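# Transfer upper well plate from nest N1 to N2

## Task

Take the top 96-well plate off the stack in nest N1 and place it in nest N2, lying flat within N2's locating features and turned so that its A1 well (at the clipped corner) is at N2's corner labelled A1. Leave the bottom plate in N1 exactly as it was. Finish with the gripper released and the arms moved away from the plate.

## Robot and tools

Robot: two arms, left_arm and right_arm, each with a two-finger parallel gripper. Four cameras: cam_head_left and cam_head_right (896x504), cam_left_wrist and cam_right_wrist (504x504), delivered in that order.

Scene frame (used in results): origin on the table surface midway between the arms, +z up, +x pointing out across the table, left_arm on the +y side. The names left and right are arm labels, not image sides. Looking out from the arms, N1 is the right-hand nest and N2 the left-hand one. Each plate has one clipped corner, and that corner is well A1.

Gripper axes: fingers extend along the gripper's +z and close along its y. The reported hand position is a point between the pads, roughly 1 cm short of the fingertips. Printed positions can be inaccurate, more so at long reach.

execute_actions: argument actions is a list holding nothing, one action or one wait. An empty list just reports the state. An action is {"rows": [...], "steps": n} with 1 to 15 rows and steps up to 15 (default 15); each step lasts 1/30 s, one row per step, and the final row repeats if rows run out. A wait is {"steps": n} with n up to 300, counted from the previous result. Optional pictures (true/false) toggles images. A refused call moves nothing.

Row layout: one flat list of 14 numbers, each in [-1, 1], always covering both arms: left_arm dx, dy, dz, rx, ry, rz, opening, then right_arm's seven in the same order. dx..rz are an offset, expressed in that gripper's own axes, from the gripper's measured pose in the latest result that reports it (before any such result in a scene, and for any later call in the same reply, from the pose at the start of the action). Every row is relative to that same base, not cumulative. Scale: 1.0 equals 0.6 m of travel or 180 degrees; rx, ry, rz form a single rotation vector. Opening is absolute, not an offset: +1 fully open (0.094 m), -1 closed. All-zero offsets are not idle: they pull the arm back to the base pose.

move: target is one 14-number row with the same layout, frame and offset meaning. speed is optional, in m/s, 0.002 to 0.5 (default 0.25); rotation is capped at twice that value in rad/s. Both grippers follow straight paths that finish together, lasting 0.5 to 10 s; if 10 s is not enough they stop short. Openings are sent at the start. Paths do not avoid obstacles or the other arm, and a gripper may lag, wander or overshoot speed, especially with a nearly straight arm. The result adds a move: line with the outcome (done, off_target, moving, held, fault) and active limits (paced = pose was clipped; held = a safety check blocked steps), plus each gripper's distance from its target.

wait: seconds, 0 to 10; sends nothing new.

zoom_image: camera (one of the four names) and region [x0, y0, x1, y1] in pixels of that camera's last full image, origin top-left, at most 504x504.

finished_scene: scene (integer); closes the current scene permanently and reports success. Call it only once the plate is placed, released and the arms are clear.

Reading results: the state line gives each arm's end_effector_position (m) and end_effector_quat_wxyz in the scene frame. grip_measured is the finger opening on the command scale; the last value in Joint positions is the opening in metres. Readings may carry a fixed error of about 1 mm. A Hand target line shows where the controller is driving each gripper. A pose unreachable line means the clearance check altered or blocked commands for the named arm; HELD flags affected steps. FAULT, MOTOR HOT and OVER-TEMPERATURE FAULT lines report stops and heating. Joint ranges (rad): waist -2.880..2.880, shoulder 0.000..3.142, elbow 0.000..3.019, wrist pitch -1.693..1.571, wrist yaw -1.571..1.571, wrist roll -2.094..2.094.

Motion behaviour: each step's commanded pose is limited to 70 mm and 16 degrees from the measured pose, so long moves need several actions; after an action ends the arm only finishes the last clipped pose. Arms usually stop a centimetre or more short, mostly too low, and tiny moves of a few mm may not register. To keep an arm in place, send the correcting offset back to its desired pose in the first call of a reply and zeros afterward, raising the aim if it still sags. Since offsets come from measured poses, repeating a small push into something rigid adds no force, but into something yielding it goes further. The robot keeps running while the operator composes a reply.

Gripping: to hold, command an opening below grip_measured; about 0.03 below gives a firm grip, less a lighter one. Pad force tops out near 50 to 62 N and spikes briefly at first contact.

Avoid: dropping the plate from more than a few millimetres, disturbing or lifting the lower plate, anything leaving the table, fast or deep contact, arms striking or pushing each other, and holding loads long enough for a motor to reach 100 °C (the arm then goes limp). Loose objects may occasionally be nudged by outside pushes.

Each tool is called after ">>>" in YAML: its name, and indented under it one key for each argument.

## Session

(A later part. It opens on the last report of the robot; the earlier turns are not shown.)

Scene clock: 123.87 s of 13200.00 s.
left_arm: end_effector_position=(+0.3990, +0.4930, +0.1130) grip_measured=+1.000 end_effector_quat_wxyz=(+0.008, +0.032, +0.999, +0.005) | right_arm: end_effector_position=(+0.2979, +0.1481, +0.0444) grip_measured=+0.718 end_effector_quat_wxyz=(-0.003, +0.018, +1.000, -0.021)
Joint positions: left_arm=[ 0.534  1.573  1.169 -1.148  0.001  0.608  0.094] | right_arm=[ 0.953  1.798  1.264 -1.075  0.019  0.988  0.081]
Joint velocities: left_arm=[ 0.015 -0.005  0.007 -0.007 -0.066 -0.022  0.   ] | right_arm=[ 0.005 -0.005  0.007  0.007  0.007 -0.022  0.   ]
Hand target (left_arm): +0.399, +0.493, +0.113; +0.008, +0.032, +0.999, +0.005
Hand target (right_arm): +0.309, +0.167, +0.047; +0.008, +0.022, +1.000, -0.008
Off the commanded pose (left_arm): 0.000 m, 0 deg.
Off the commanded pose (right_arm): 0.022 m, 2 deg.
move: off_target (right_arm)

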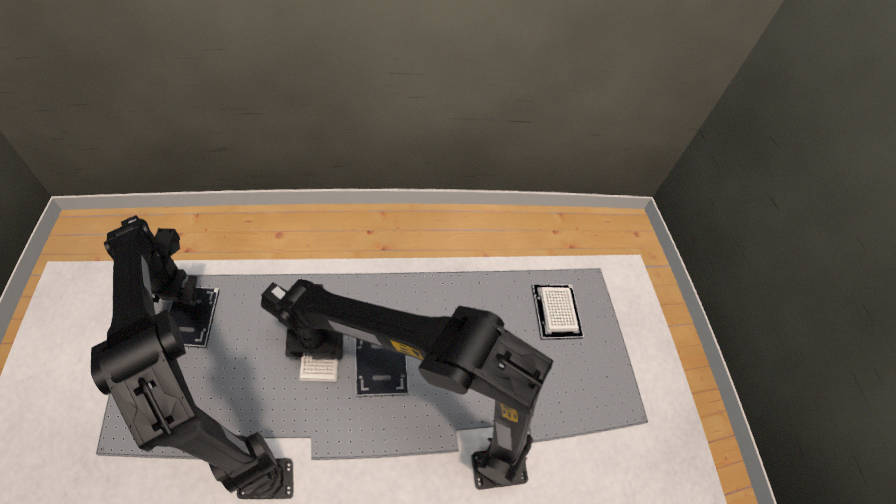

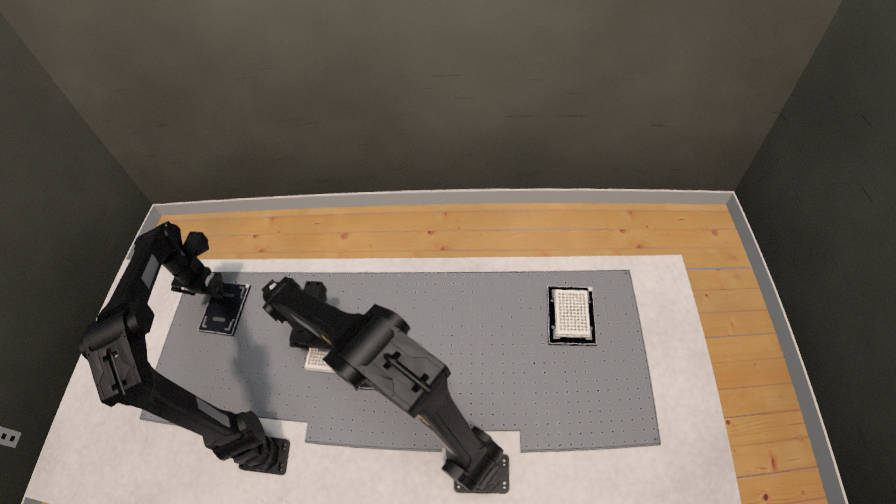

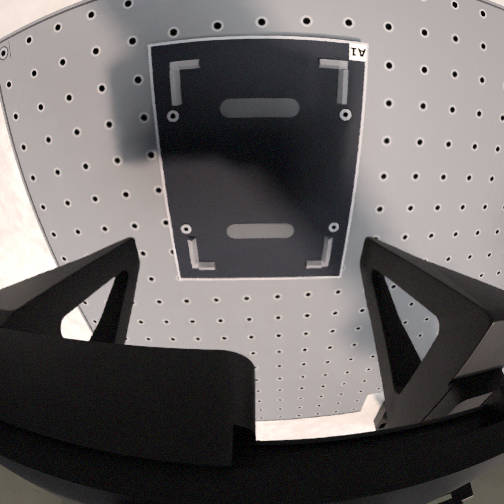

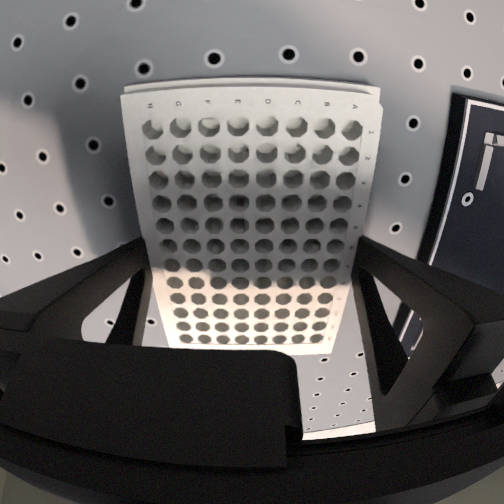

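>>> execute_actions:
  actions: []

Scene clock: 154.70 s of 13200.00 s.
left_arm: end_effector_position=(+0.3990, +0.4930, +0.1130) grip_measured=+1.000 end_effector_quat_wxyz=(+0.008, +0.032, +0.999, +0.005) | right_arm: end_effector_position=(+0.2979, +0.1481, +0.0444) grip_measured=+0.718 end_effector_quat_wxyz=(-0.003, +0.018, +1.000, -0.021)
Joint positions: left_arm=[ 0.534  1.573  1.169 -1.148  0.001  0.608  0.094] | right_arm=[ 0.953  1.798  1.264 -1.075  0.019  0.989  0.081]
Joint velocities: left_arm=[ 0.015 -0.005  0.007 -0.007 -0.037 -0.051  0.   ] | right_arm=[-0.015  0.005  0.002  0.012  0.037 -0.051 -0.001]
Hand target (left_arm): +0.399, +0.493, +0.113; +0.008, +0.032, +0.999, +0.005
Hand target (right_arm): +0.309, +0.167, +0.047; +0.008, +0.022, +1.000, -0.008
Off the commanded pose (left_arm): 0.000 m, 0 deg.
Off the commanded pose (right_arm): 0.022 m, 2 deg.
Steps of this call (steps 1 to 90: nothing new was sent; then 27.83 s passed at rest). Readings (end_effector_position):
1: left_arm (+0.3990, +0.4930, +0.1130) | right_arm (+0.2979, +0.1481, +0.0444)
2: left_arm (+0.3990, +0.4930, +0.1130) | right_arm (+0.2979, +0.1481, +0.0444)
4: left_arm (+0.3990, +0.4930, +0.1130) | right_arm (+0.2979, +0.1481, +0.0444)
8: left_arm (+0.3990, +0.4930, +0.1130) | right_arm (+0.2979, +0.1481, +0.0444)
90: the state above

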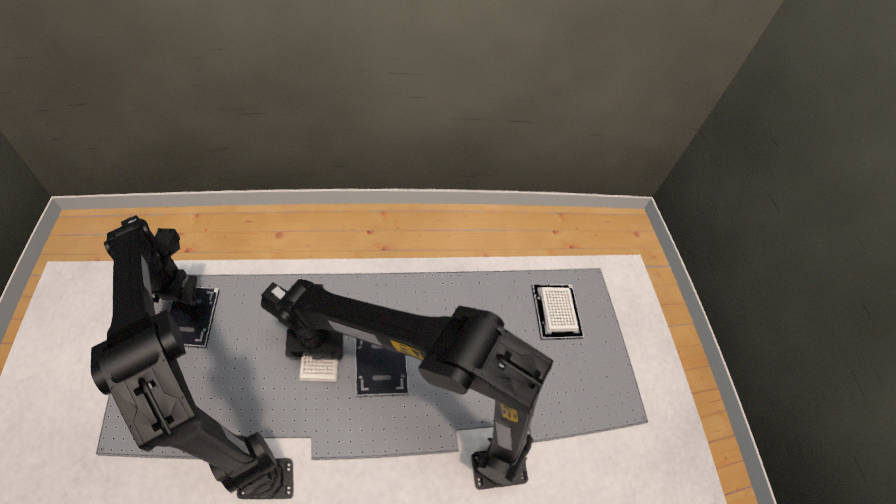

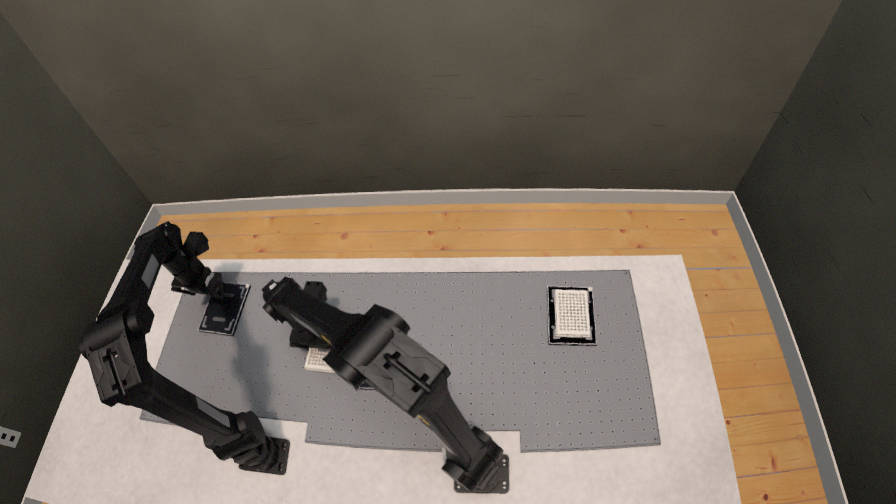

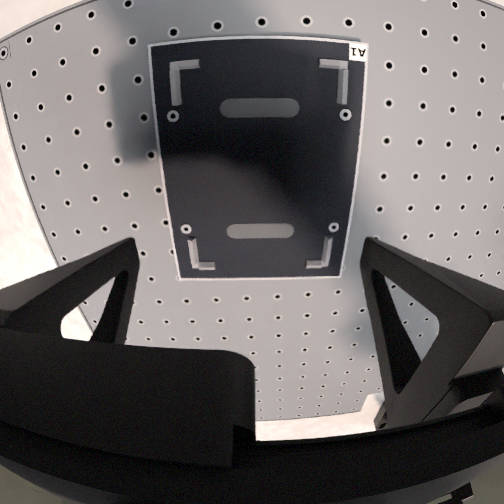

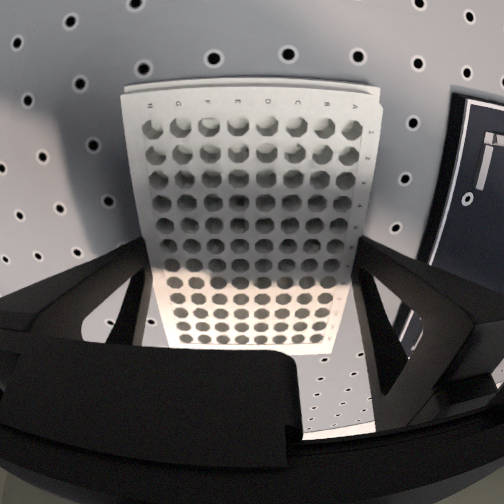

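>>> execute_actions:
  actions:
    - {"rows":[[0,0,-0.005,0,0,0,1,-0.002,0.003,0,-0.003,-0.002,0,0.7],[0,0,-0.005,0,0,0,1,-0.004,0.006,0,-0.006,-0.005,0,0.7],[0,0,-0.005,0,0,0,1,-0.006,0.009,0,-0.009,-0.007,0,0.7],[0,0,-0.005,0,0,0,1,-0.008,0.012,0,-0.012,-0.009,0,0.7],[0,0,-0.005,0,0,0,1,-0.009,0.013,0,-0.013,-0.010,0,0.7]],"steps":15}
  pictures: false

Scene clock: 167.17 s of 13200.00 s.
left_arm: end_effector_position=(+0.3990, +0.4930, +0.1130) grip_measured=+1.000 end_effector_quat_wxyz=(+0.008, +0.032, +0.999, +0.005) | right_arm: end_effector_position=(+0.3035, +0.1559, +0.0442) grip_measured=+0.718 end_effector_quat_wxyz=(+0.008, +0.019, +1.000, -0.005)
Joint positions: left_arm=[ 0.534  1.573  1.169 -1.148  0.001  0.608  0.094] | right_arm=[ 0.953  1.798  1.264 -1.036  0.019  0.989  0.081]
Joint velocities: left_arm=[ 0.005 -0.015 -0.007  0.007 -0.007  0.007  0.   ] | right_arm=[-0.005  0.005  0.002  0.007  0.051  0.022 -0.001]
Hand target (left_arm): +0.399, +0.493, +0.116; +0.008, +0.032, +0.999, +0.005
Hand target (right_arm): +0.304, +0.156, +0.044; +0.013, +0.018, +1.000, -0.001
Off the commanded pose (left_arm): 0.003 m, 0 deg.
Off the commanded pose (right_arm): 0.000 m, 1 deg.
Steps of this call (steps 1 to 90: nothing new was sent; then 8.97 s passed at rest; steps 91 to 105: all 15 steps of this action). Readings (end_effector_position):
91: left_arm (+0.3990, +0.4930, +0.1130) | right_arm (+0.2979, +0.1481, +0.0444)
92: left_arm (+0.3990, +0.4930, +0.1130) | right_arm (+0.2982, +0.1485, +0.0444)
94: left_arm (+0.3990, +0.4930, +0.1130) | right_arm (+0.3000, +0.1511, +0.0443)
98: left_arm (+0.3990, +0.4930, +0.1130) | right_arm (+0.3032, +0.1555, +0.0442)
105: the state above

>>> execute_actions:
  actions:
    - {"rows":[[0,0,-0.005,0,0,0,1,0.0002,-0.0003,0.002,0.0006,0.0005,0,0.7],[0,0,-0.005,0,0,0,1,0.0004,-0.0006,0.004,0.0013,0.0009,0,0.7],[0,0,-0.005,0,0,0,1,0.0006,-0.0009,0.006,0.0019,0.0014,0,0.7],[0,0,-0.005,0,0,0,1,0.0008,-0.0011,0.008,0.0026,0.0018,0,0.7],[0,0,-0.005,0,0,0,1,0.001,-0.0014,0.010,0.0032,0.0023,0,0.7],[0,0,-0.005,0,0,0,1,0.0011,-0.0016,0.011,0.0036,0.0025,0,0.7],[0,0,-0.005,0,0,0,1,0.0012,-0.0017,0.012,0.0039,0.0028,0,0.7],[0,0,-0.005,0,0,0,1,0.0013,-0.0019,0.013,0.0042,0.003,0,0.7],[0,0,-0.005,0,0,0,1,0.0015,-0.002,0.014,0.0045,0.0032,0,0.7],[0,0,-0.005,0,0,0,1,0.0016,-0.0022,0.015,0.0049,0.0035,0,0.7],[0,0,-0.005,0,0,0,1,0.0017,-0.0023,0.016,0.0052,0.0037,0,0.7],[0,0,-0.005,0,0,0,1,0.0018,-0.0024,0.017,0.0055,0.0039,0,0.7],[0,0,-0.005,0,0,0,1,0.0019,-0.0026,0.018,0.0058,0.0042,0,0.7]],"steps":15}
  pictures: false

Scene clock: 187.90 s of 13200.00 s.
left_arm: end_effector_position=(+0.3990, +0.4930, +0.1130) grip_measured=+1.000 end_effector_quat_wxyz=(+0.008, +0.032, +0.999, +0.005) | right_arm: end_effector_position=(+0.3035, +0.1559, +0.0442) grip_measured=+0.718 end_effector_quat_wxyz=(+0.008, +0.019, +1.000, -0.005)
Joint positions: left_arm=[ 0.534  1.573  1.169 -1.148  0.001  0.608  0.094] | right_arm=[ 0.953  1.798  1.264 -1.036  0.019  0.989  0.081]
Joint velocities: left_arm=[ 0.005 -0.005  0.017 -0.012 -0.007 -0.037  0.   ] | right_arm=[-0.015 -0.024  0.012  0.012 -0.007 -0.007 -0.001]
Hand target (left_arm): +0.399, +0.493, +0.116; +0.008, +0.032, +0.999, +0.005
Hand target (right_arm): +0.302, +0.154, +0.034; +0.001, +0.019, +1.000, -0.014
Off the commanded pose (left_arm): 0.003 m, 0 deg.
Off the commanded pose (right_arm): 0.011 m, 1 deg.
Steps of this call (steps 1 to 90: nothing new was sent; then 17.23 s passed at rest; steps 91 to 105: all 15 steps of this action). Readings (end_effector_position):
91: left_arm (+0.3990, +0.4930, +0.1130) | right_arm (+0.3035, +0.1559, +0.0442)
92: left_arm (+0.3990, +0.4930, +0.1130) | right_arm (+0.3035, +0.1559, +0.0442)
94: left_arm (+0.3990, +0.4930, +0.1130) | right_arm (+0.3035, +0.1559, +0.0442)
98: left_arm (+0.3990, +0.4930, +0.1130) | right_arm (+0.3035, +0.1559, +0.0442)
105: the state above

>>> execute_actions:
  actions:
    - {"rows":[[0,0,-0.005,0,0,0,1,0.002,-0.003,0.018,0.005,0.004,0,0.7],[0,0,-0.005,0,0,0,1,0.002,-0.003,0.019,0.005,0.004,0,0.7],[0,0,-0.005,0,0,0,1,0.002,-0.003,0.020,0.005,0.004,0,0.7],[0,0,-0.005,0,0,0,1,0.002,-0.003,0.021,0.005,0.004,0,0.7],[0,0,-0.005,0,0,0,1,0.002,-0.003,0.022,0.005,0.004,0,0.7],[0,0,-0.005,0,0,0,1,0.002,-0.003,0.023,0.005,0.004,0,0.7],[0,0,-0.005,0,0,0,1,0.002,-0.003,0.024,0.005,0.004,0,0.7],[0,0,-0.005,0,0,0,1,0.002,-0.003,0.025,0.005,0.004,0,0.7],[0,0,-0.005,0,0,0,1,0.002,-0.003,0.026,0.005,0.004,0,0.7],[0,0,-0.005,0,0,0,1,0.002,-0.003,0.027,0.005,0.004,0,0.7],[0,0,-0.005,0,0,0,1,0.002,-0.003,0.028,0.005,0.004,0,0.7],[0,0,-0.005,0,0,0,1,0.002,-0.003,0.029,0.005,0.004,0,0.7],[0,0,-0.005,0,0,0,1,0.002,-0.003,0.030,0.005,0.004,0,0.7],[0,0,-0.005,0,0,0,1,0.002,-0.003,0.031,0.005,0.004,0,0.7],[0,0,-0.005,0,0,0,1,0.002,-0.003,0.032,0.005,0.004,0,0.7]],"steps":15}

Scene clock: 202.40 s of 13200.00 s.
left_arm: end_effector_position=(+0.3990, +0.4930, +0.1130) grip_measured=+1.000 end_effector_quat_wxyz=(+0.008, +0.032, +0.999, +0.005) | right_arm: end_effector_position=(+0.3041, +0.1568, +0.0442) grip_measured=+0.718 end_effector_quat_wxyz=(+0.009, +0.019, +1.000, -0.003)
Joint positions: left_arm=[ 0.534  1.573  1.169 -1.148  0.001  0.608  0.094] | right_arm=[ 0.953  1.798  1.264 -1.032  0.019  0.989  0.081]
Joint velocities: left_arm=[ 0.015  0.015 -0.002  0.007  0.007 -0.037  0.   ] | right_arm=[ 0.005 -0.005 -0.002  0.037  0.051  0.022 -0.   ]
Hand target (left_arm): +0.399, +0.493, +0.116; +0.008, +0.032, +0.999, +0.005
Hand target (right_arm): +0.302, +0.154, +0.025; +0.002, +0.019, +1.000, -0.013
Off the commanded pose (left_arm): 0.003 m, 0 deg.
Off the commanded pose (right_arm): 0.019 m, 1 deg.
Steps of this call (steps 1 to 90: nothing new was sent; then 11.00 s passed at rest; steps 91 to 105: all 15 steps of this action). Readings (end_effector_position):
91: left_arm (+0.3990, +0.4930, +0.1130) | right_arm (+0.3035, +0.1559, +0.0442)
92: left_arm (+0.3990, +0.4930, +0.1130) | right_arm (+0.3035, +0.1559, +0.0442)
94: left_arm (+0.3990, +0.4930, +0.1130) | right_arm (+0.3035, +0.1559, +0.0442)
98: left_arm (+0.3990, +0.4930, +0.1130) | right_arm (+0.3035, +0.1559, +0.0442)
105: the state above

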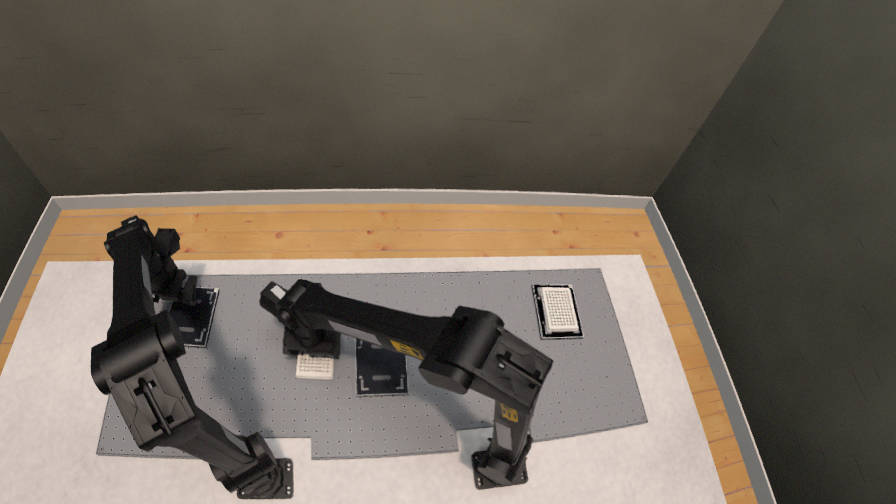

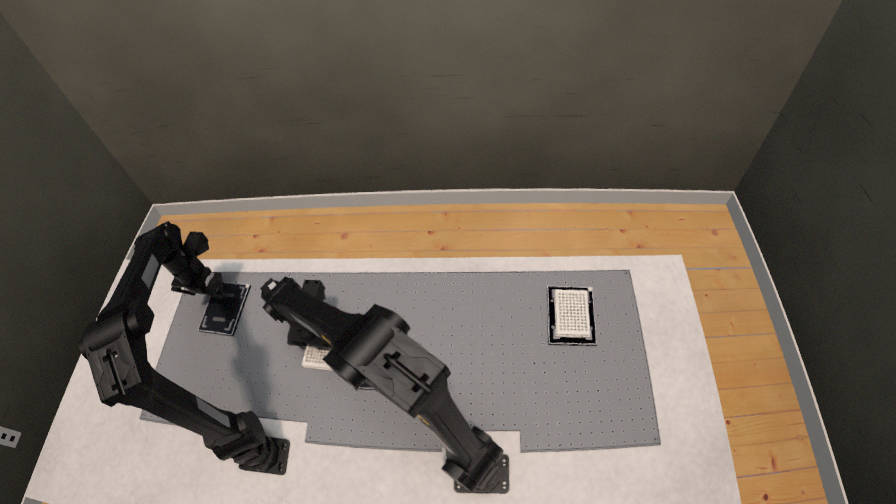

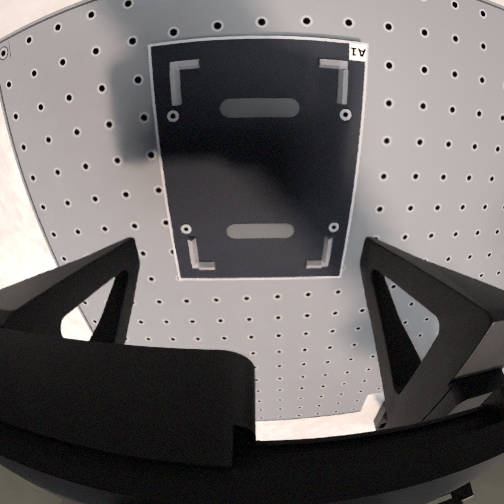

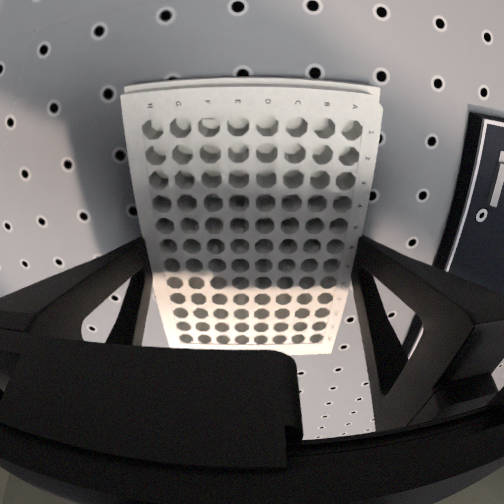

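>>> execute_actions:
  actions:
    - {"rows":[[0,0,-0.005,0,0,0,1,0.0025,-0.0035,0.024,0.0078,0.0056,0,0.7],[0,0,-0.005,0,0,0,1,0.0026,-0.0036,0.025,0.0081,0.0058,0,0.7],[0,0,-0.005,0,0,0,1,0.0027,-0.0037,0.026,0.0084,0.006,0,0.7],[0,0,-0.005,0,0,0,1,0.0028,-0.0039,0.027,0.0087,0.0062,0,0.7],[0,0,-0.005,0,0,0,1,0.0029,-0.004,0.028,0.0091,0.0065,0,0.7],[0,0,-0.005,0,0,0,1,0.003,-0.0042,0.029,0.0094,0.0067,0,0.7],[0,0,-0.005,0,0,0,1,0.0031,-0.0043,0.030,0.0097,0.0069,0,0.7],[0,0,-0.005,0,0,0,1,0.0032,-0.0045,0.031,0.010,0.0072,0,0.7],[0,0,-0.005,0,0,0,1,0.0034,-0.0046,0.032,0.0104,0.0074,0,0.7],[0,0,-0.005,0,0,0,1,0.0035,-0.0047,0.033,0.0107,0.0076,0,0.7],[0,0,-0.005,0,0,0,1,0.0036,-0.0049,0.034,0.011,0.0079,0,0.7],[0,0,-0.005,0,0,0,1,0.0037,-0.005,0.035,0.0113,0.0081,0,0.7],[0,0,-0.005,0,0,0,1,0.0038,-0.0052,0.036,0.0117,0.0083,0,0.7]],"steps":15}
  pictures: false

Scene clock: 225.80 s of 13200.00 s.
left_arm: end_effector_position=(+0.3990, +0.4930, +0.1130) grip_measured=+1.000 end_effector_quat_wxyz=(+0.008, +0.032, +0.999, +0.005) | right_arm: end_effector_position=(+0.3041, +0.1568, +0.0405) grip_measured=+0.718 end_effector_quat_wxyz=(+0.008, +0.019, +1.000, -0.005)
Joint positions: left_arm=[ 0.534  1.573  1.169 -1.148  0.001  0.608  0.094] | right_arm=[ 0.953  1.805  1.264 -1.029  0.019  0.989  0.081]
Joint velocities: left_arm=[ 0.005  0.005 -0.022 -0.017  0.007  0.022  0.   ] | right_arm=[-0.015 -0.015 -0.012 -0.002 -0.007  0.007  0.   ]
Hand target (left_arm): +0.399, +0.493, +0.116; +0.008, +0.032, +0.999, +0.005
Hand target (right_arm): +0.302, +0.153, +0.023; -0.004, +0.019, +1.000, -0.021
Off the commanded pose (left_arm): 0.003 m, 0 deg.
Off the commanded pose (right_arm): 0.018 m, 2 deg.
Steps of this call (steps 1 to 90: nothing new was sent; then 19.90 s passed at rest; steps 91 to 105: all 15 steps of this action). Readings (end_effector_position):
91: left_arm (+0.3990, +0.4930, +0.1130) | right_arm (+0.3045, +0.1573, +0.0438)
92: left_arm (+0.3990, +0.4930, +0.1130) | right_arm (+0.3045, +0.1573, +0.0438)
94: left_arm (+0.3990, +0.4930, +0.1130) | right_arm (+0.3045, +0.1573, +0.0438)
98: left_arm (+0.3990, +0.4930, +0.1130) | right_arm (+0.3043, +0.1570, +0.0424)
105: the state above

>>> execute_actions:
  actions:
    - {"rows":[[0,0,-0.005,0,0,0,1,0.0031,-0.0043,0.030,0.0097,0.0069,0,0.7],[0,0,-0.005,0,0,0,1,0.0032,-0.0045,0.031,0.010,0.0072,0,0.7],[0,0,-0.005,0,0,0,1,0.0034,-0.0046,0.032,0.0104,0.0074,0,0.7],[0,0,-0.005,0,0,0,1,0.0035,-0.0047,0.033,0.0107,0.0076,0,0.7],[0,0,-0.005,0,0,0,1,0.0035,-0.0047,0.033,0.0107,0.0076,0,0.7],[0,0,-0.005,0,0,0,1,0.0035,-0.0047,0.033,0.0107,0.0076,0,0.7],[0,0,-0.005,0,0,0,1,0.0035,-0.0047,0.033,0.0107,0.0076,0,0.7],[0,0,-0.005,0,0,0,1,0.002,-0.003,0.02,0.0065,0.0046,0,0.715],[0,0,-0.005,0,0,0,1,0.002,-0.003,0.02,0.0065,0.0046,0,0.73],[0,0,-0.005,0,0,0,1,0.002,-0.003,0.02,0.0065,0.0046,0,0.745],[0,0,-0.005,0,0,0,1,0.002,-0.003,0.02,0.0065,0.0046,0,0.76],[0,0,-0.005,0,0,0,1,0.002,-0.003,0.02,0.0065,0.0046,0,0.8],[0,0,-0.005,0,0,0,1,0.002,-0.003,0.02,0.0065,0.0046,0,0.87],[0,0,-0.005,0,0,0,1,0.002,-0.003,0.02,0.0065,0.0046,0,0.94],[0,0,-0.005,0,0,0,1,0.002,-0.003,0.02,0.0065,0.0046,0,1]],"steps":15}
  pictures: false

>>> move:
  target: [0,0,-0.005,0,0,0,1,-0.0077,0.011,-0.1225,-0.0387,-0.0277,0,1]
  speed: 0.12

Scene clock: 250.27 s of 13200.00 s.
left_arm: end_effector_position=(+0.3990, +0.4930, +0.1130) grip_measured=+1.000 end_effector_quat_wxyz=(+0.008, +0.032, +0.999, +0.005) | right_arm: end_effector_position=(+0.3041, +0.1568, +0.0405) grip_measured=+0.984 end_effector_quat_wxyz=(+0.008, +0.019, +1.000, -0.005)
Joint positions: left_arm=[ 0.534  1.573  1.169 -1.148  0.001  0.608  0.094] | right_arm=[ 0.953  1.805  1.264 -1.029  0.019  0.989  0.093]
Joint velocities: left_arm=[-0.015  0.005 -0.007 -0.002 -0.066 -0.022  0.   ] | right_arm=[-0.005 -0.015 -0.007  0.012  0.022  0.037  0.07 ]
Hand target (left_arm): +0.399, +0.493, +0.116; +0.008, +0.032, +0.999, +0.005
Hand target (right_arm): +0.303, +0.155, +0.029; +0.001, +0.019, +1.000, -0.015
Off the commanded pose (left_arm): 0.003 m, 0 deg.
Off the commanded pose (right_arm): 0.012 m, 1 deg.
Steps of this call (steps 1 to 90: nothing new was sent; then 20.97 s passed at rest; steps 91 to 105: all 15 steps of this action). Readings (end_effector_position):
91: left_arm (+0.3990, +0.4930, +0.1130) | right_arm (+0.3041, +0.1568, +0.0405)
92: left_arm (+0.3990, +0.4930, +0.1130) | right_arm (+0.3041, +0.1568, +0.0405)
94: left_arm (+0.3990, +0.4930, +0.1130) | right_arm (+0.3041, +0.1568, +0.0405)
98: left_arm (+0.3990, +0.4930, +0.1130) | right_arm (+0.3041, +0.1568, +0.0405)
105: the state above

Scene clock: 251.50 s of 13200.00 s.
left_arm: end_effector_position=(+0.3990, +0.4930, +0.1130) grip_measured=+1.000 end_effector_quat_wxyz=(+0.008, +0.032, +0.999, +0.005) | right_arm: end_effector_position=(+0.3094, +0.1630, +0.1142) grip_measured=+1.000 end_effector_quat_wxyz=(+0.052, +0.019, +0.997, +0.056)
Joint positions: left_arm=[ 0.534  1.573  1.169 -1.148  0.001  0.608  0.094] | right_arm=[ 0.953  1.654  1.264 -1.029  0.023  0.989  0.094]
Joint velocities: left_arm=[ 0.005  0.005 -0.002 -0.007 -0.022  0.007  0.   ] | right_arm=[-0.005 -0.005 -0.007  0.022 -0.022  0.095  0.   ]
Hand target (left_arm): +0.399, +0.493, +0.116; +0.008, +0.032, +0.999, +0.005
Hand target (right_arm): +0.308, +0.163, +0.114; +0.053, +0.018, +0.997, +0.054
Off the commanded pose (left_arm): 0.003 m, 0 deg.
Off the commanded pose (right_arm): 0.002 m, 0 deg.
move: done

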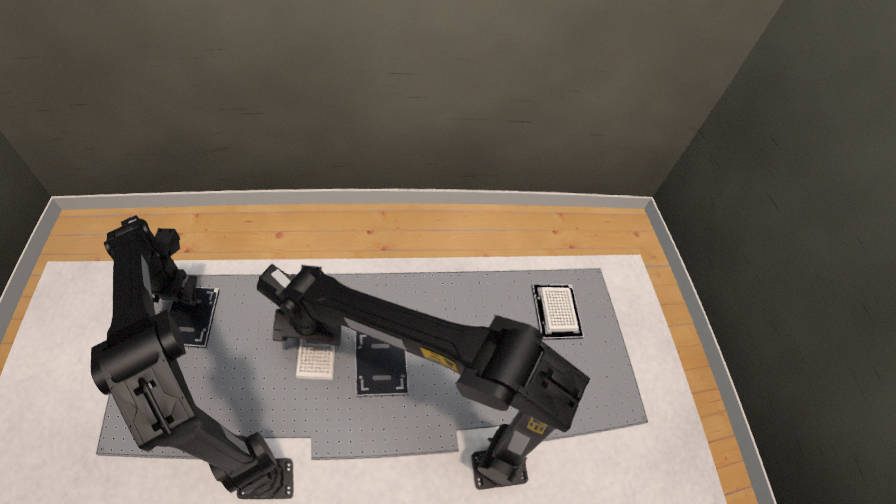

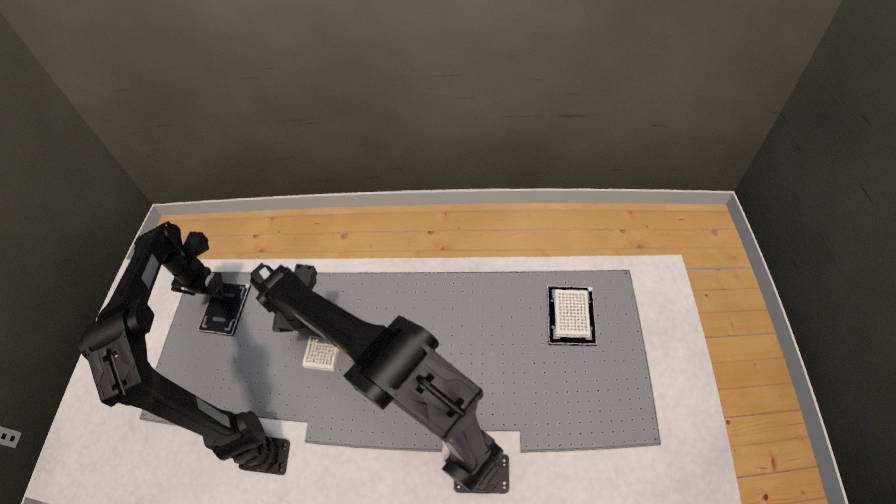

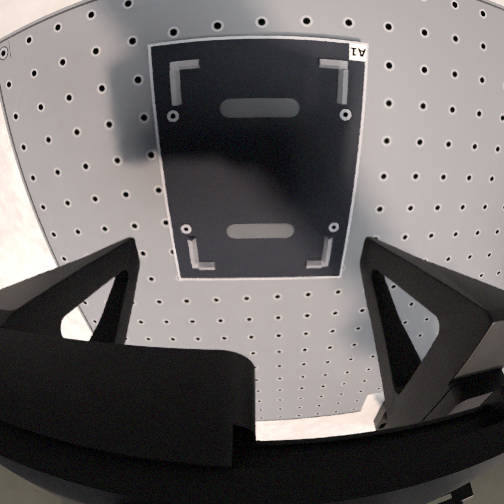

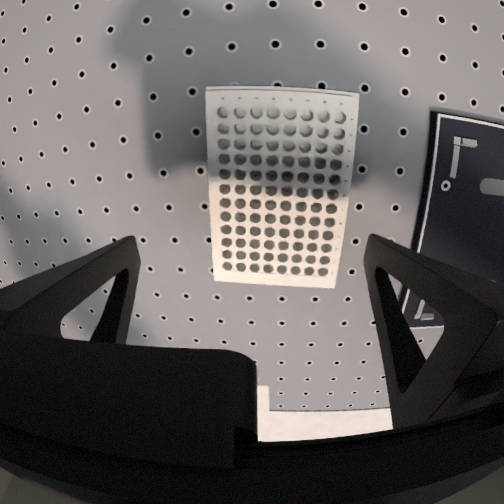

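>>> move:
  target: [0.126,-0.5817,0.072,0.003,0.004,-0.008,1,0.012,-0.654,-0.161,0.036,0.033,0,1]
  speed: 0.25

Scene clock: 269.37 s of 13200.00 s.
left_arm: end_effector_position=(+0.3008, +0.1524, +0.0663) grip_measured=+1.000 end_effector_quat_wxyz=(+0.000, +0.025, +1.000, +0.002) | right_arm: end_effector_position=(+0.2833, -0.2378, +0.1650) grip_measured=+1.000 end_effector_quat_wxyz=(+0.008, +0.028, +1.000, +0.000)
Joint positions: left_arm=[-0.381  1.284  0.731 -1.018 -0.003 -0.32   0.094] | right_arm=[ 0.051  1.065  0.844 -1.333  0.     0.105  0.094]
Joint velocities: left_arm=[-0.005 -0.005 -0.002 -0.012  0.022 -0.051  0.   ] | right_arm=[-0.015  0.005  0.002 -0.027 -0.022 -0.081  0.   ]
Hand target (left_arm): +0.301, +0.153, +0.064; +0.003, +0.020, +1.000, +0.003
Hand target (right_arm): +0.275, -0.237, +0.162; -0.002, +0.019, +1.000, -0.000
Off the commanded pose (left_arm): 0.003 m, 1 deg.
Off the commanded pose (right_arm): 0.004 m, 1 deg.
After step 90, 12.57 s passed at rest.
move: done

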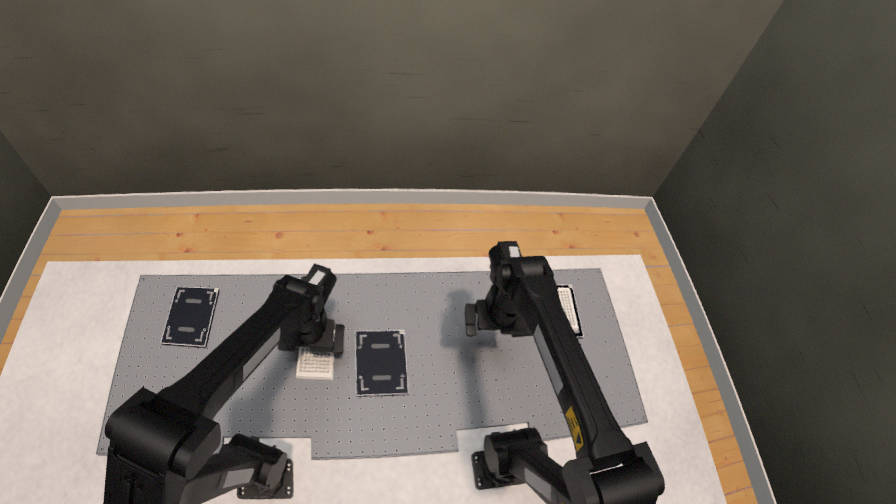

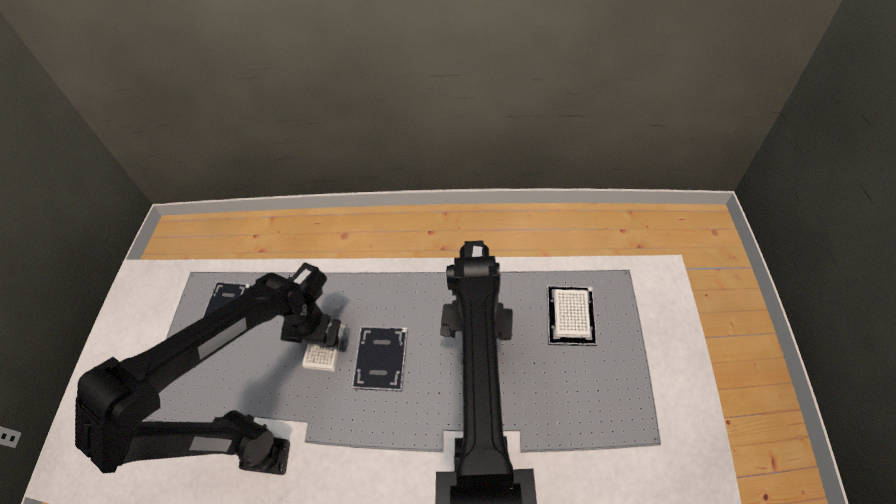

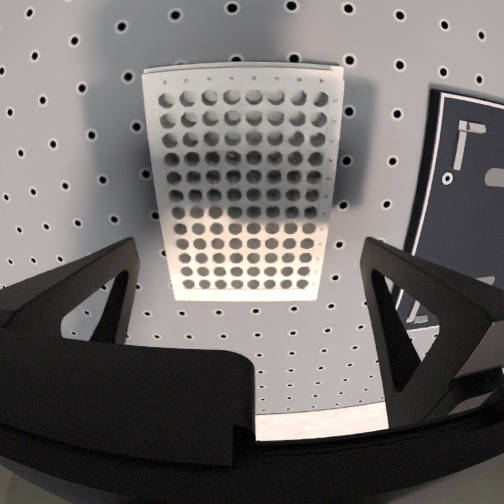

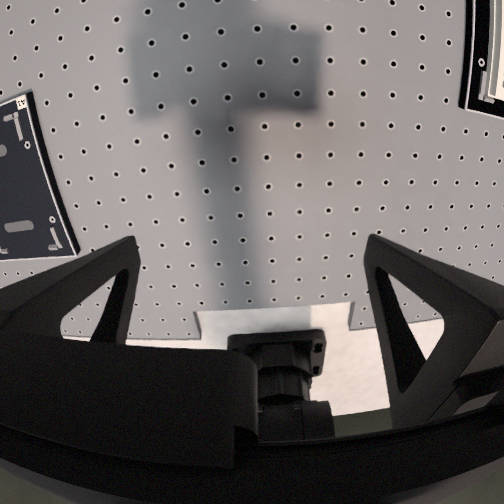

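>>> move:
  target: [0,0.011,0.05,0.001,0,-0.003,1,0,0,-0.003,0,0,0,1]
  speed: 0.06

Scene clock: 277.47 s of 13200.00 s.
left_arm: end_effector_position=(+0.3014, +0.1546, +0.0442) grip_measured=+1.000 end_effector_quat_wxyz=(+0.007, +0.023, +1.000, -0.001) | right_arm: end_effector_position=(+0.2833, -0.2378, +0.1650) grip_measured=+1.000 end_effector_quat_wxyz=(+0.008, +0.026, +1.000, +0.000)
Joint positions: left_arm=[-0.373  1.314  0.688 -0.929 -0.003 -0.318  0.094] | right_arm=[ 0.051  1.065  0.844 -1.333  0.     0.103  0.094]
Joint velocities: left_arm=[-0.005 -0.015  0.002 -0.012 -0.007 -0.007  0.   ] | right_arm=[-0.005  0.005  0.012 -0.012 -0.037  0.022  0.   ]
Hand target (left_arm): +0.301, +0.159, +0.036; -0.000, +0.020, +1.000, -0.000
Hand target (right_arm): +0.283, -0.238, +0.167; +0.008, +0.028, +1.000, +0.000
Off the commanded pose (left_arm): 0.009 m, 1 deg.
Off the commanded pose (right_arm): 0.002 m, 0 deg.
After step 90, 4.23 s passed at rest.
move: done

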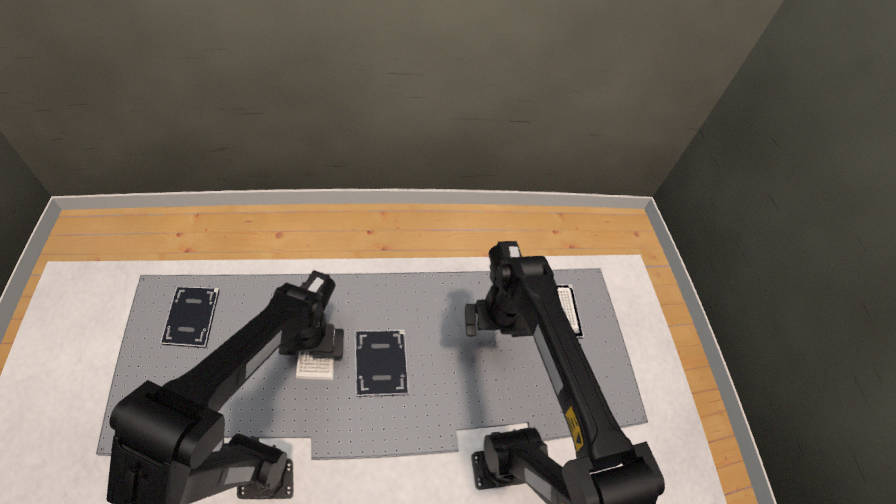

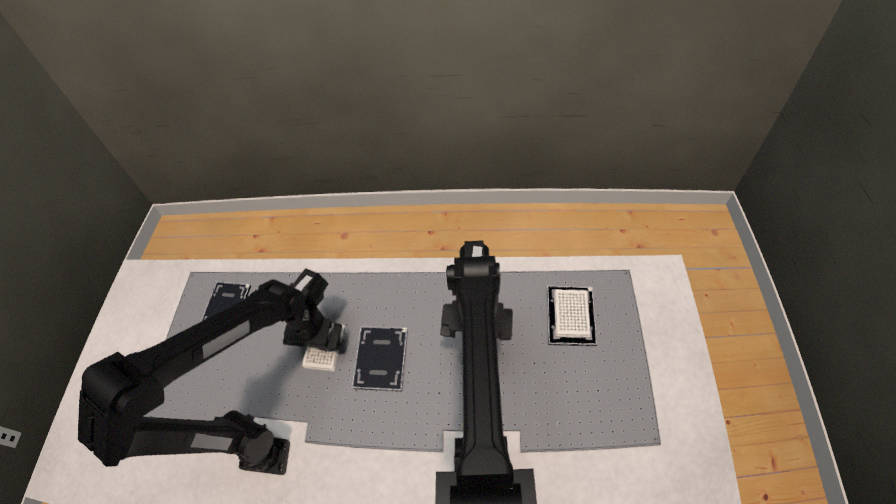

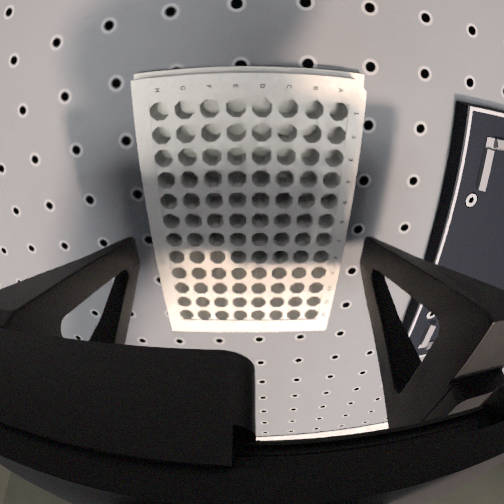

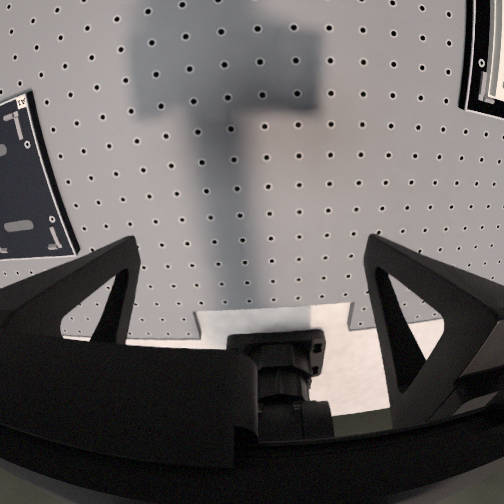

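>>> move:
  target: [0,0.006,0.0365,0,0.0045,-0.001,1,0,0,-0.003,0,0,0,1]
  speed: 0.04

Scene clock: 282.27 s of 13200.00 s.
left_arm: end_effector_position=(+0.3029, +0.1539, +0.0307) grip_measured=+1.000 end_effector_quat_wxyz=(+0.009, +0.023, +1.000, -0.002) | right_arm: end_effector_position=(+0.2833, -0.2378, +0.1650) grip_measured=+1.000 end_effector_quat_wxyz=(+0.008, +0.026, +1.000, +0.000)
Joint positions: left_arm=[-0.373  1.345  0.672 -0.88  -0.002 -0.317  0.094] | right_arm=[ 0.051  1.065  0.844 -1.333  0.     0.103  0.094]
Joint velocities: left_arm=[-0.005 -0.015 -0.027 -0.002  0.007  0.066  0.   ] | right_arm=[-0.015 -0.005  0.007 -0.017  0.066  0.051  0.   ]
Hand target (left_arm): +0.302, +0.158, +0.023; +0.000, +0.021, +1.000, -0.001
Hand target (right_arm): +0.283, -0.238, +0.167; +0.008, +0.026, +1.000, +0.000
Off the commanded pose (left_arm): 0.009 m, 1 deg.
Off the commanded pose (right_arm): 0.002 m, 0 deg.
After step 90, 0.93 s passed at rest.
move: done

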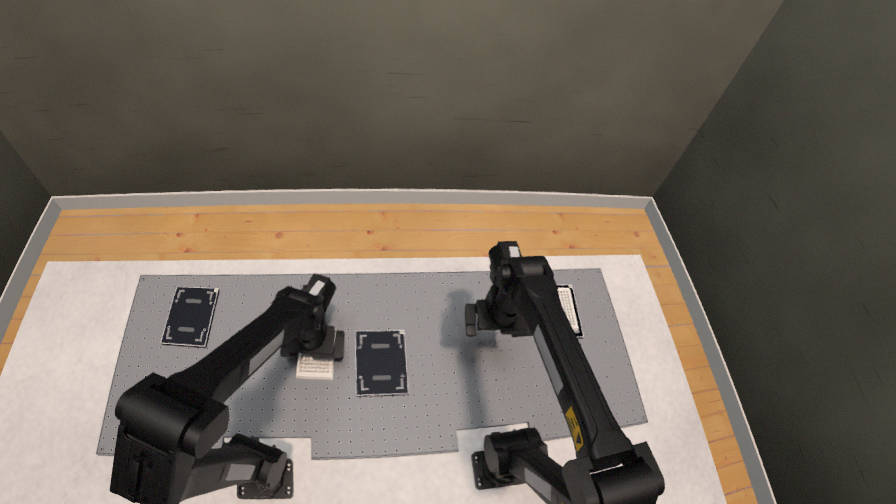

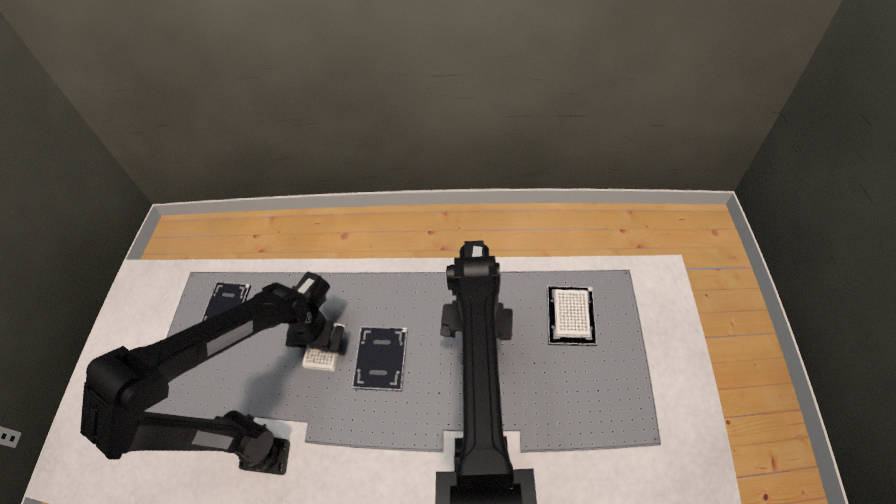

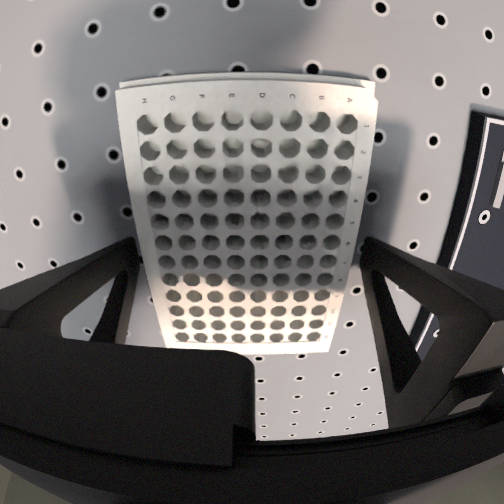

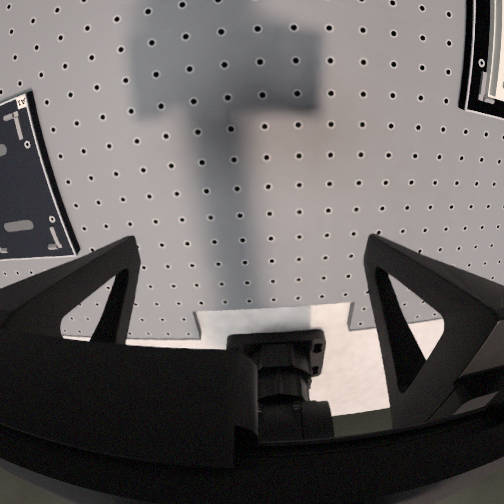

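>>> execute_actions:
  actions:
    - {"rows":[[0,0,0.003,0,0,0,0.9,0,0,-0.003,0,0,0,1],[0,0,0.003,0,0,0,0.86,0,0,-0.003,0,0,0,1],[0,0,0.003,0,0,0,0.83,0,0,-0.003,0,0,0,1],[0,0,0.003,0,0,0,0.81,0,0,-0.003,0,0,0,1],[0,0,0.003,0,0,0,0.795,0,0,-0.003,0,0,0,1],[0,0,0.003,0,0,0,0.78,0,0,-0.003,0,0,0,1],[0,0,0.003,0,0,0,0.77,0,0,-0.003,0,0,0,1],[0,0,0.003,0,0,0,0.76,0,0,-0.003,0,0,0,1],[0,0,0.003,0,0,0,0.75,0,0,-0.003,0,0,0,1],[0,0,0.003,0,0,0,0.74,0,0,-0.003,0,0,0,1],[0,0,0.003,0,0,0,0.73,0,0,-0.003,0,0,0,1],[0,0,0.003,0,0,0,0.72,0,0,-0.003,0,0,0,1],[0,0,0.003,0,0,0,0.71,0,0,-0.003,0,0,0,1],[0,0,0.003,0,0,0,0.70,0,0,-0.003,0,0,0,1]],"steps":15}
  pictures: false

>>> move:
  target: [-0.018,-0.006,-0.078,0.0153,-0.0452,0,0.70,0,0,-0.003,0,0,0,1]
  speed: 0.08

Scene clock: 308.37 s of 13200.00 s.
left_arm: end_effector_position=(+0.3029, +0.1539, +0.0307) grip_measured=+0.721 end_effector_quat_wxyz=(+0.009, +0.023, +1.000, -0.002) | right_arm: end_effector_position=(+0.2833, -0.2378, +0.1650) grip_measured=+1.000 end_effector_quat_wxyz=(+0.008, +0.026, +1.000, +0.000)
Joint positions: left_arm=[-0.373  1.345  0.672 -0.88  -0.002 -0.317  0.081] | right_arm=[ 0.051  1.065  0.844 -1.333  0.     0.103  0.094]
Joint velocities: left_arm=[-0.024 -0.005 -0.017  0.007  0.037 -0.095 -0.   ] | right_arm=[-0.005 -0.005 -0.012 -0.012 -0.007 -0.051  0.   ]
Hand target (left_arm): +0.303, +0.154, +0.029; +0.009, +0.023, +1.000, -0.002
Hand target (right_arm): +0.283, -0.238, +0.167; +0.008, +0.026, +1.000, +0.000
Off the commanded pose (left_arm): 0.002 m, 0 deg.
Off the commanded pose (right_arm): 0.002 m, 0 deg.
Steps of this call (steps 1 to 90: nothing new was sent; then 22.60 s passed at rest; steps 91 to 105: all 15 steps of this action). Readings (end_effector_position):
91: left_arm (+0.3029, +0.1539, +0.0307) | right_arm (+0.2833, -0.2378, +0.1650)
92: left_arm (+0.3029, +0.1539, +0.0307) | right_arm (+0.2833, -0.2378, +0.1650)
94: left_arm (+0.3029, +0.1539, +0.0307) | right_arm (+0.2833, -0.2378, +0.1650)
98: left_arm (+0.3029, +0.1539, +0.0307) | right_arm (+0.2833, -0.2378, +0.1650)
105: the state above

Scene clock: 309.87 s of 13200.00 s.
left_arm: end_effector_position=(+0.3137, +0.1498, +0.0737) grip_measured=+0.721 end_effector_quat_wxyz=(+0.078, +0.023, +0.996, -0.026) | right_arm: end_effector_position=(+0.2833, -0.2378, +0.1650) grip_measured=+1.000 end_effector_quat_wxyz=(+0.008, +0.026, +1.000, +0.000)
Joint positions: left_arm=[-0.373  1.197  0.672 -0.88  -0.002 -0.317  0.081] | right_arm=[ 0.051  1.065  0.844 -1.333  0.     0.103  0.094]
Joint velocities: left_arm=[-0.015  0.005 -0.027  0.012 -0.051 -0.007 -0.001] | right_arm=[ 0.015 -0.005 -0.022  0.012 -0.037  0.022  0.   ]
Hand target (left_arm): +0.312, +0.150, +0.077; +0.079, +0.023, +0.996, -0.028
Hand target (right_arm): +0.283, -0.238, +0.167; +0.008, +0.026, +1.000, +0.000
Off the commanded pose (left_arm): 0.004 m, 0 deg.
Off the commanded pose (right_arm): 0.002 m, 0 deg.
move: done

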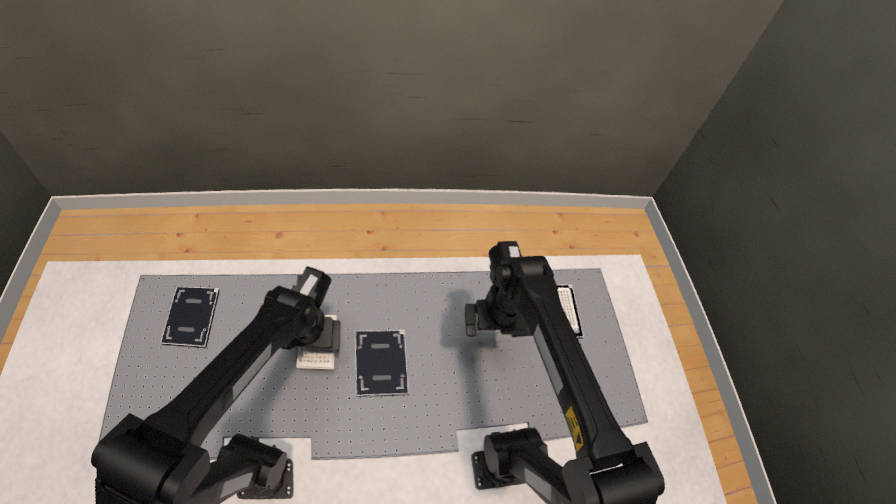

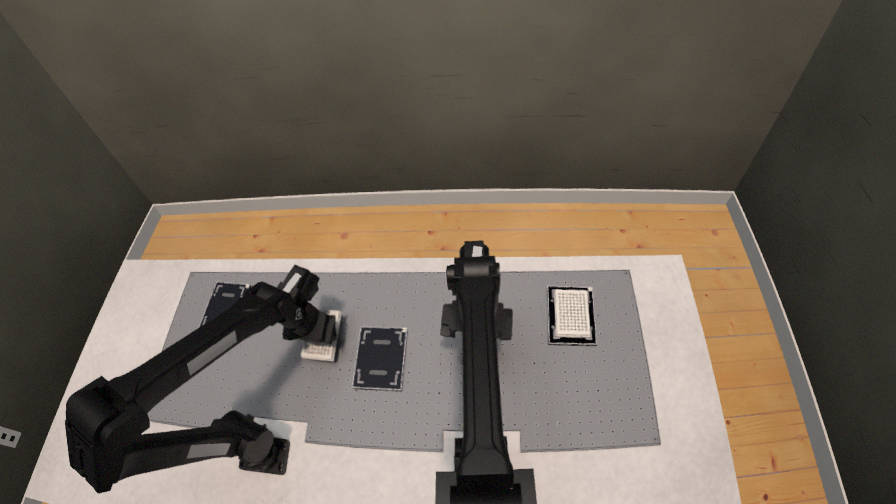

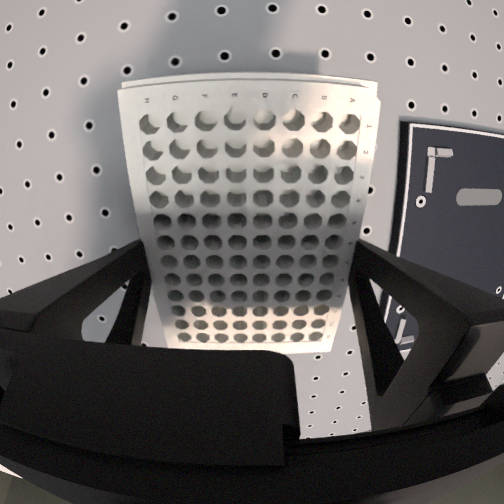

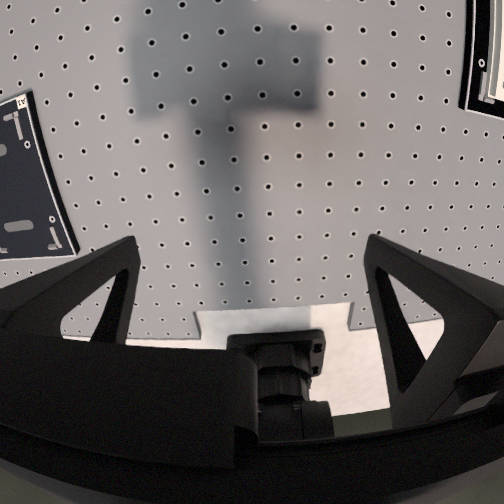

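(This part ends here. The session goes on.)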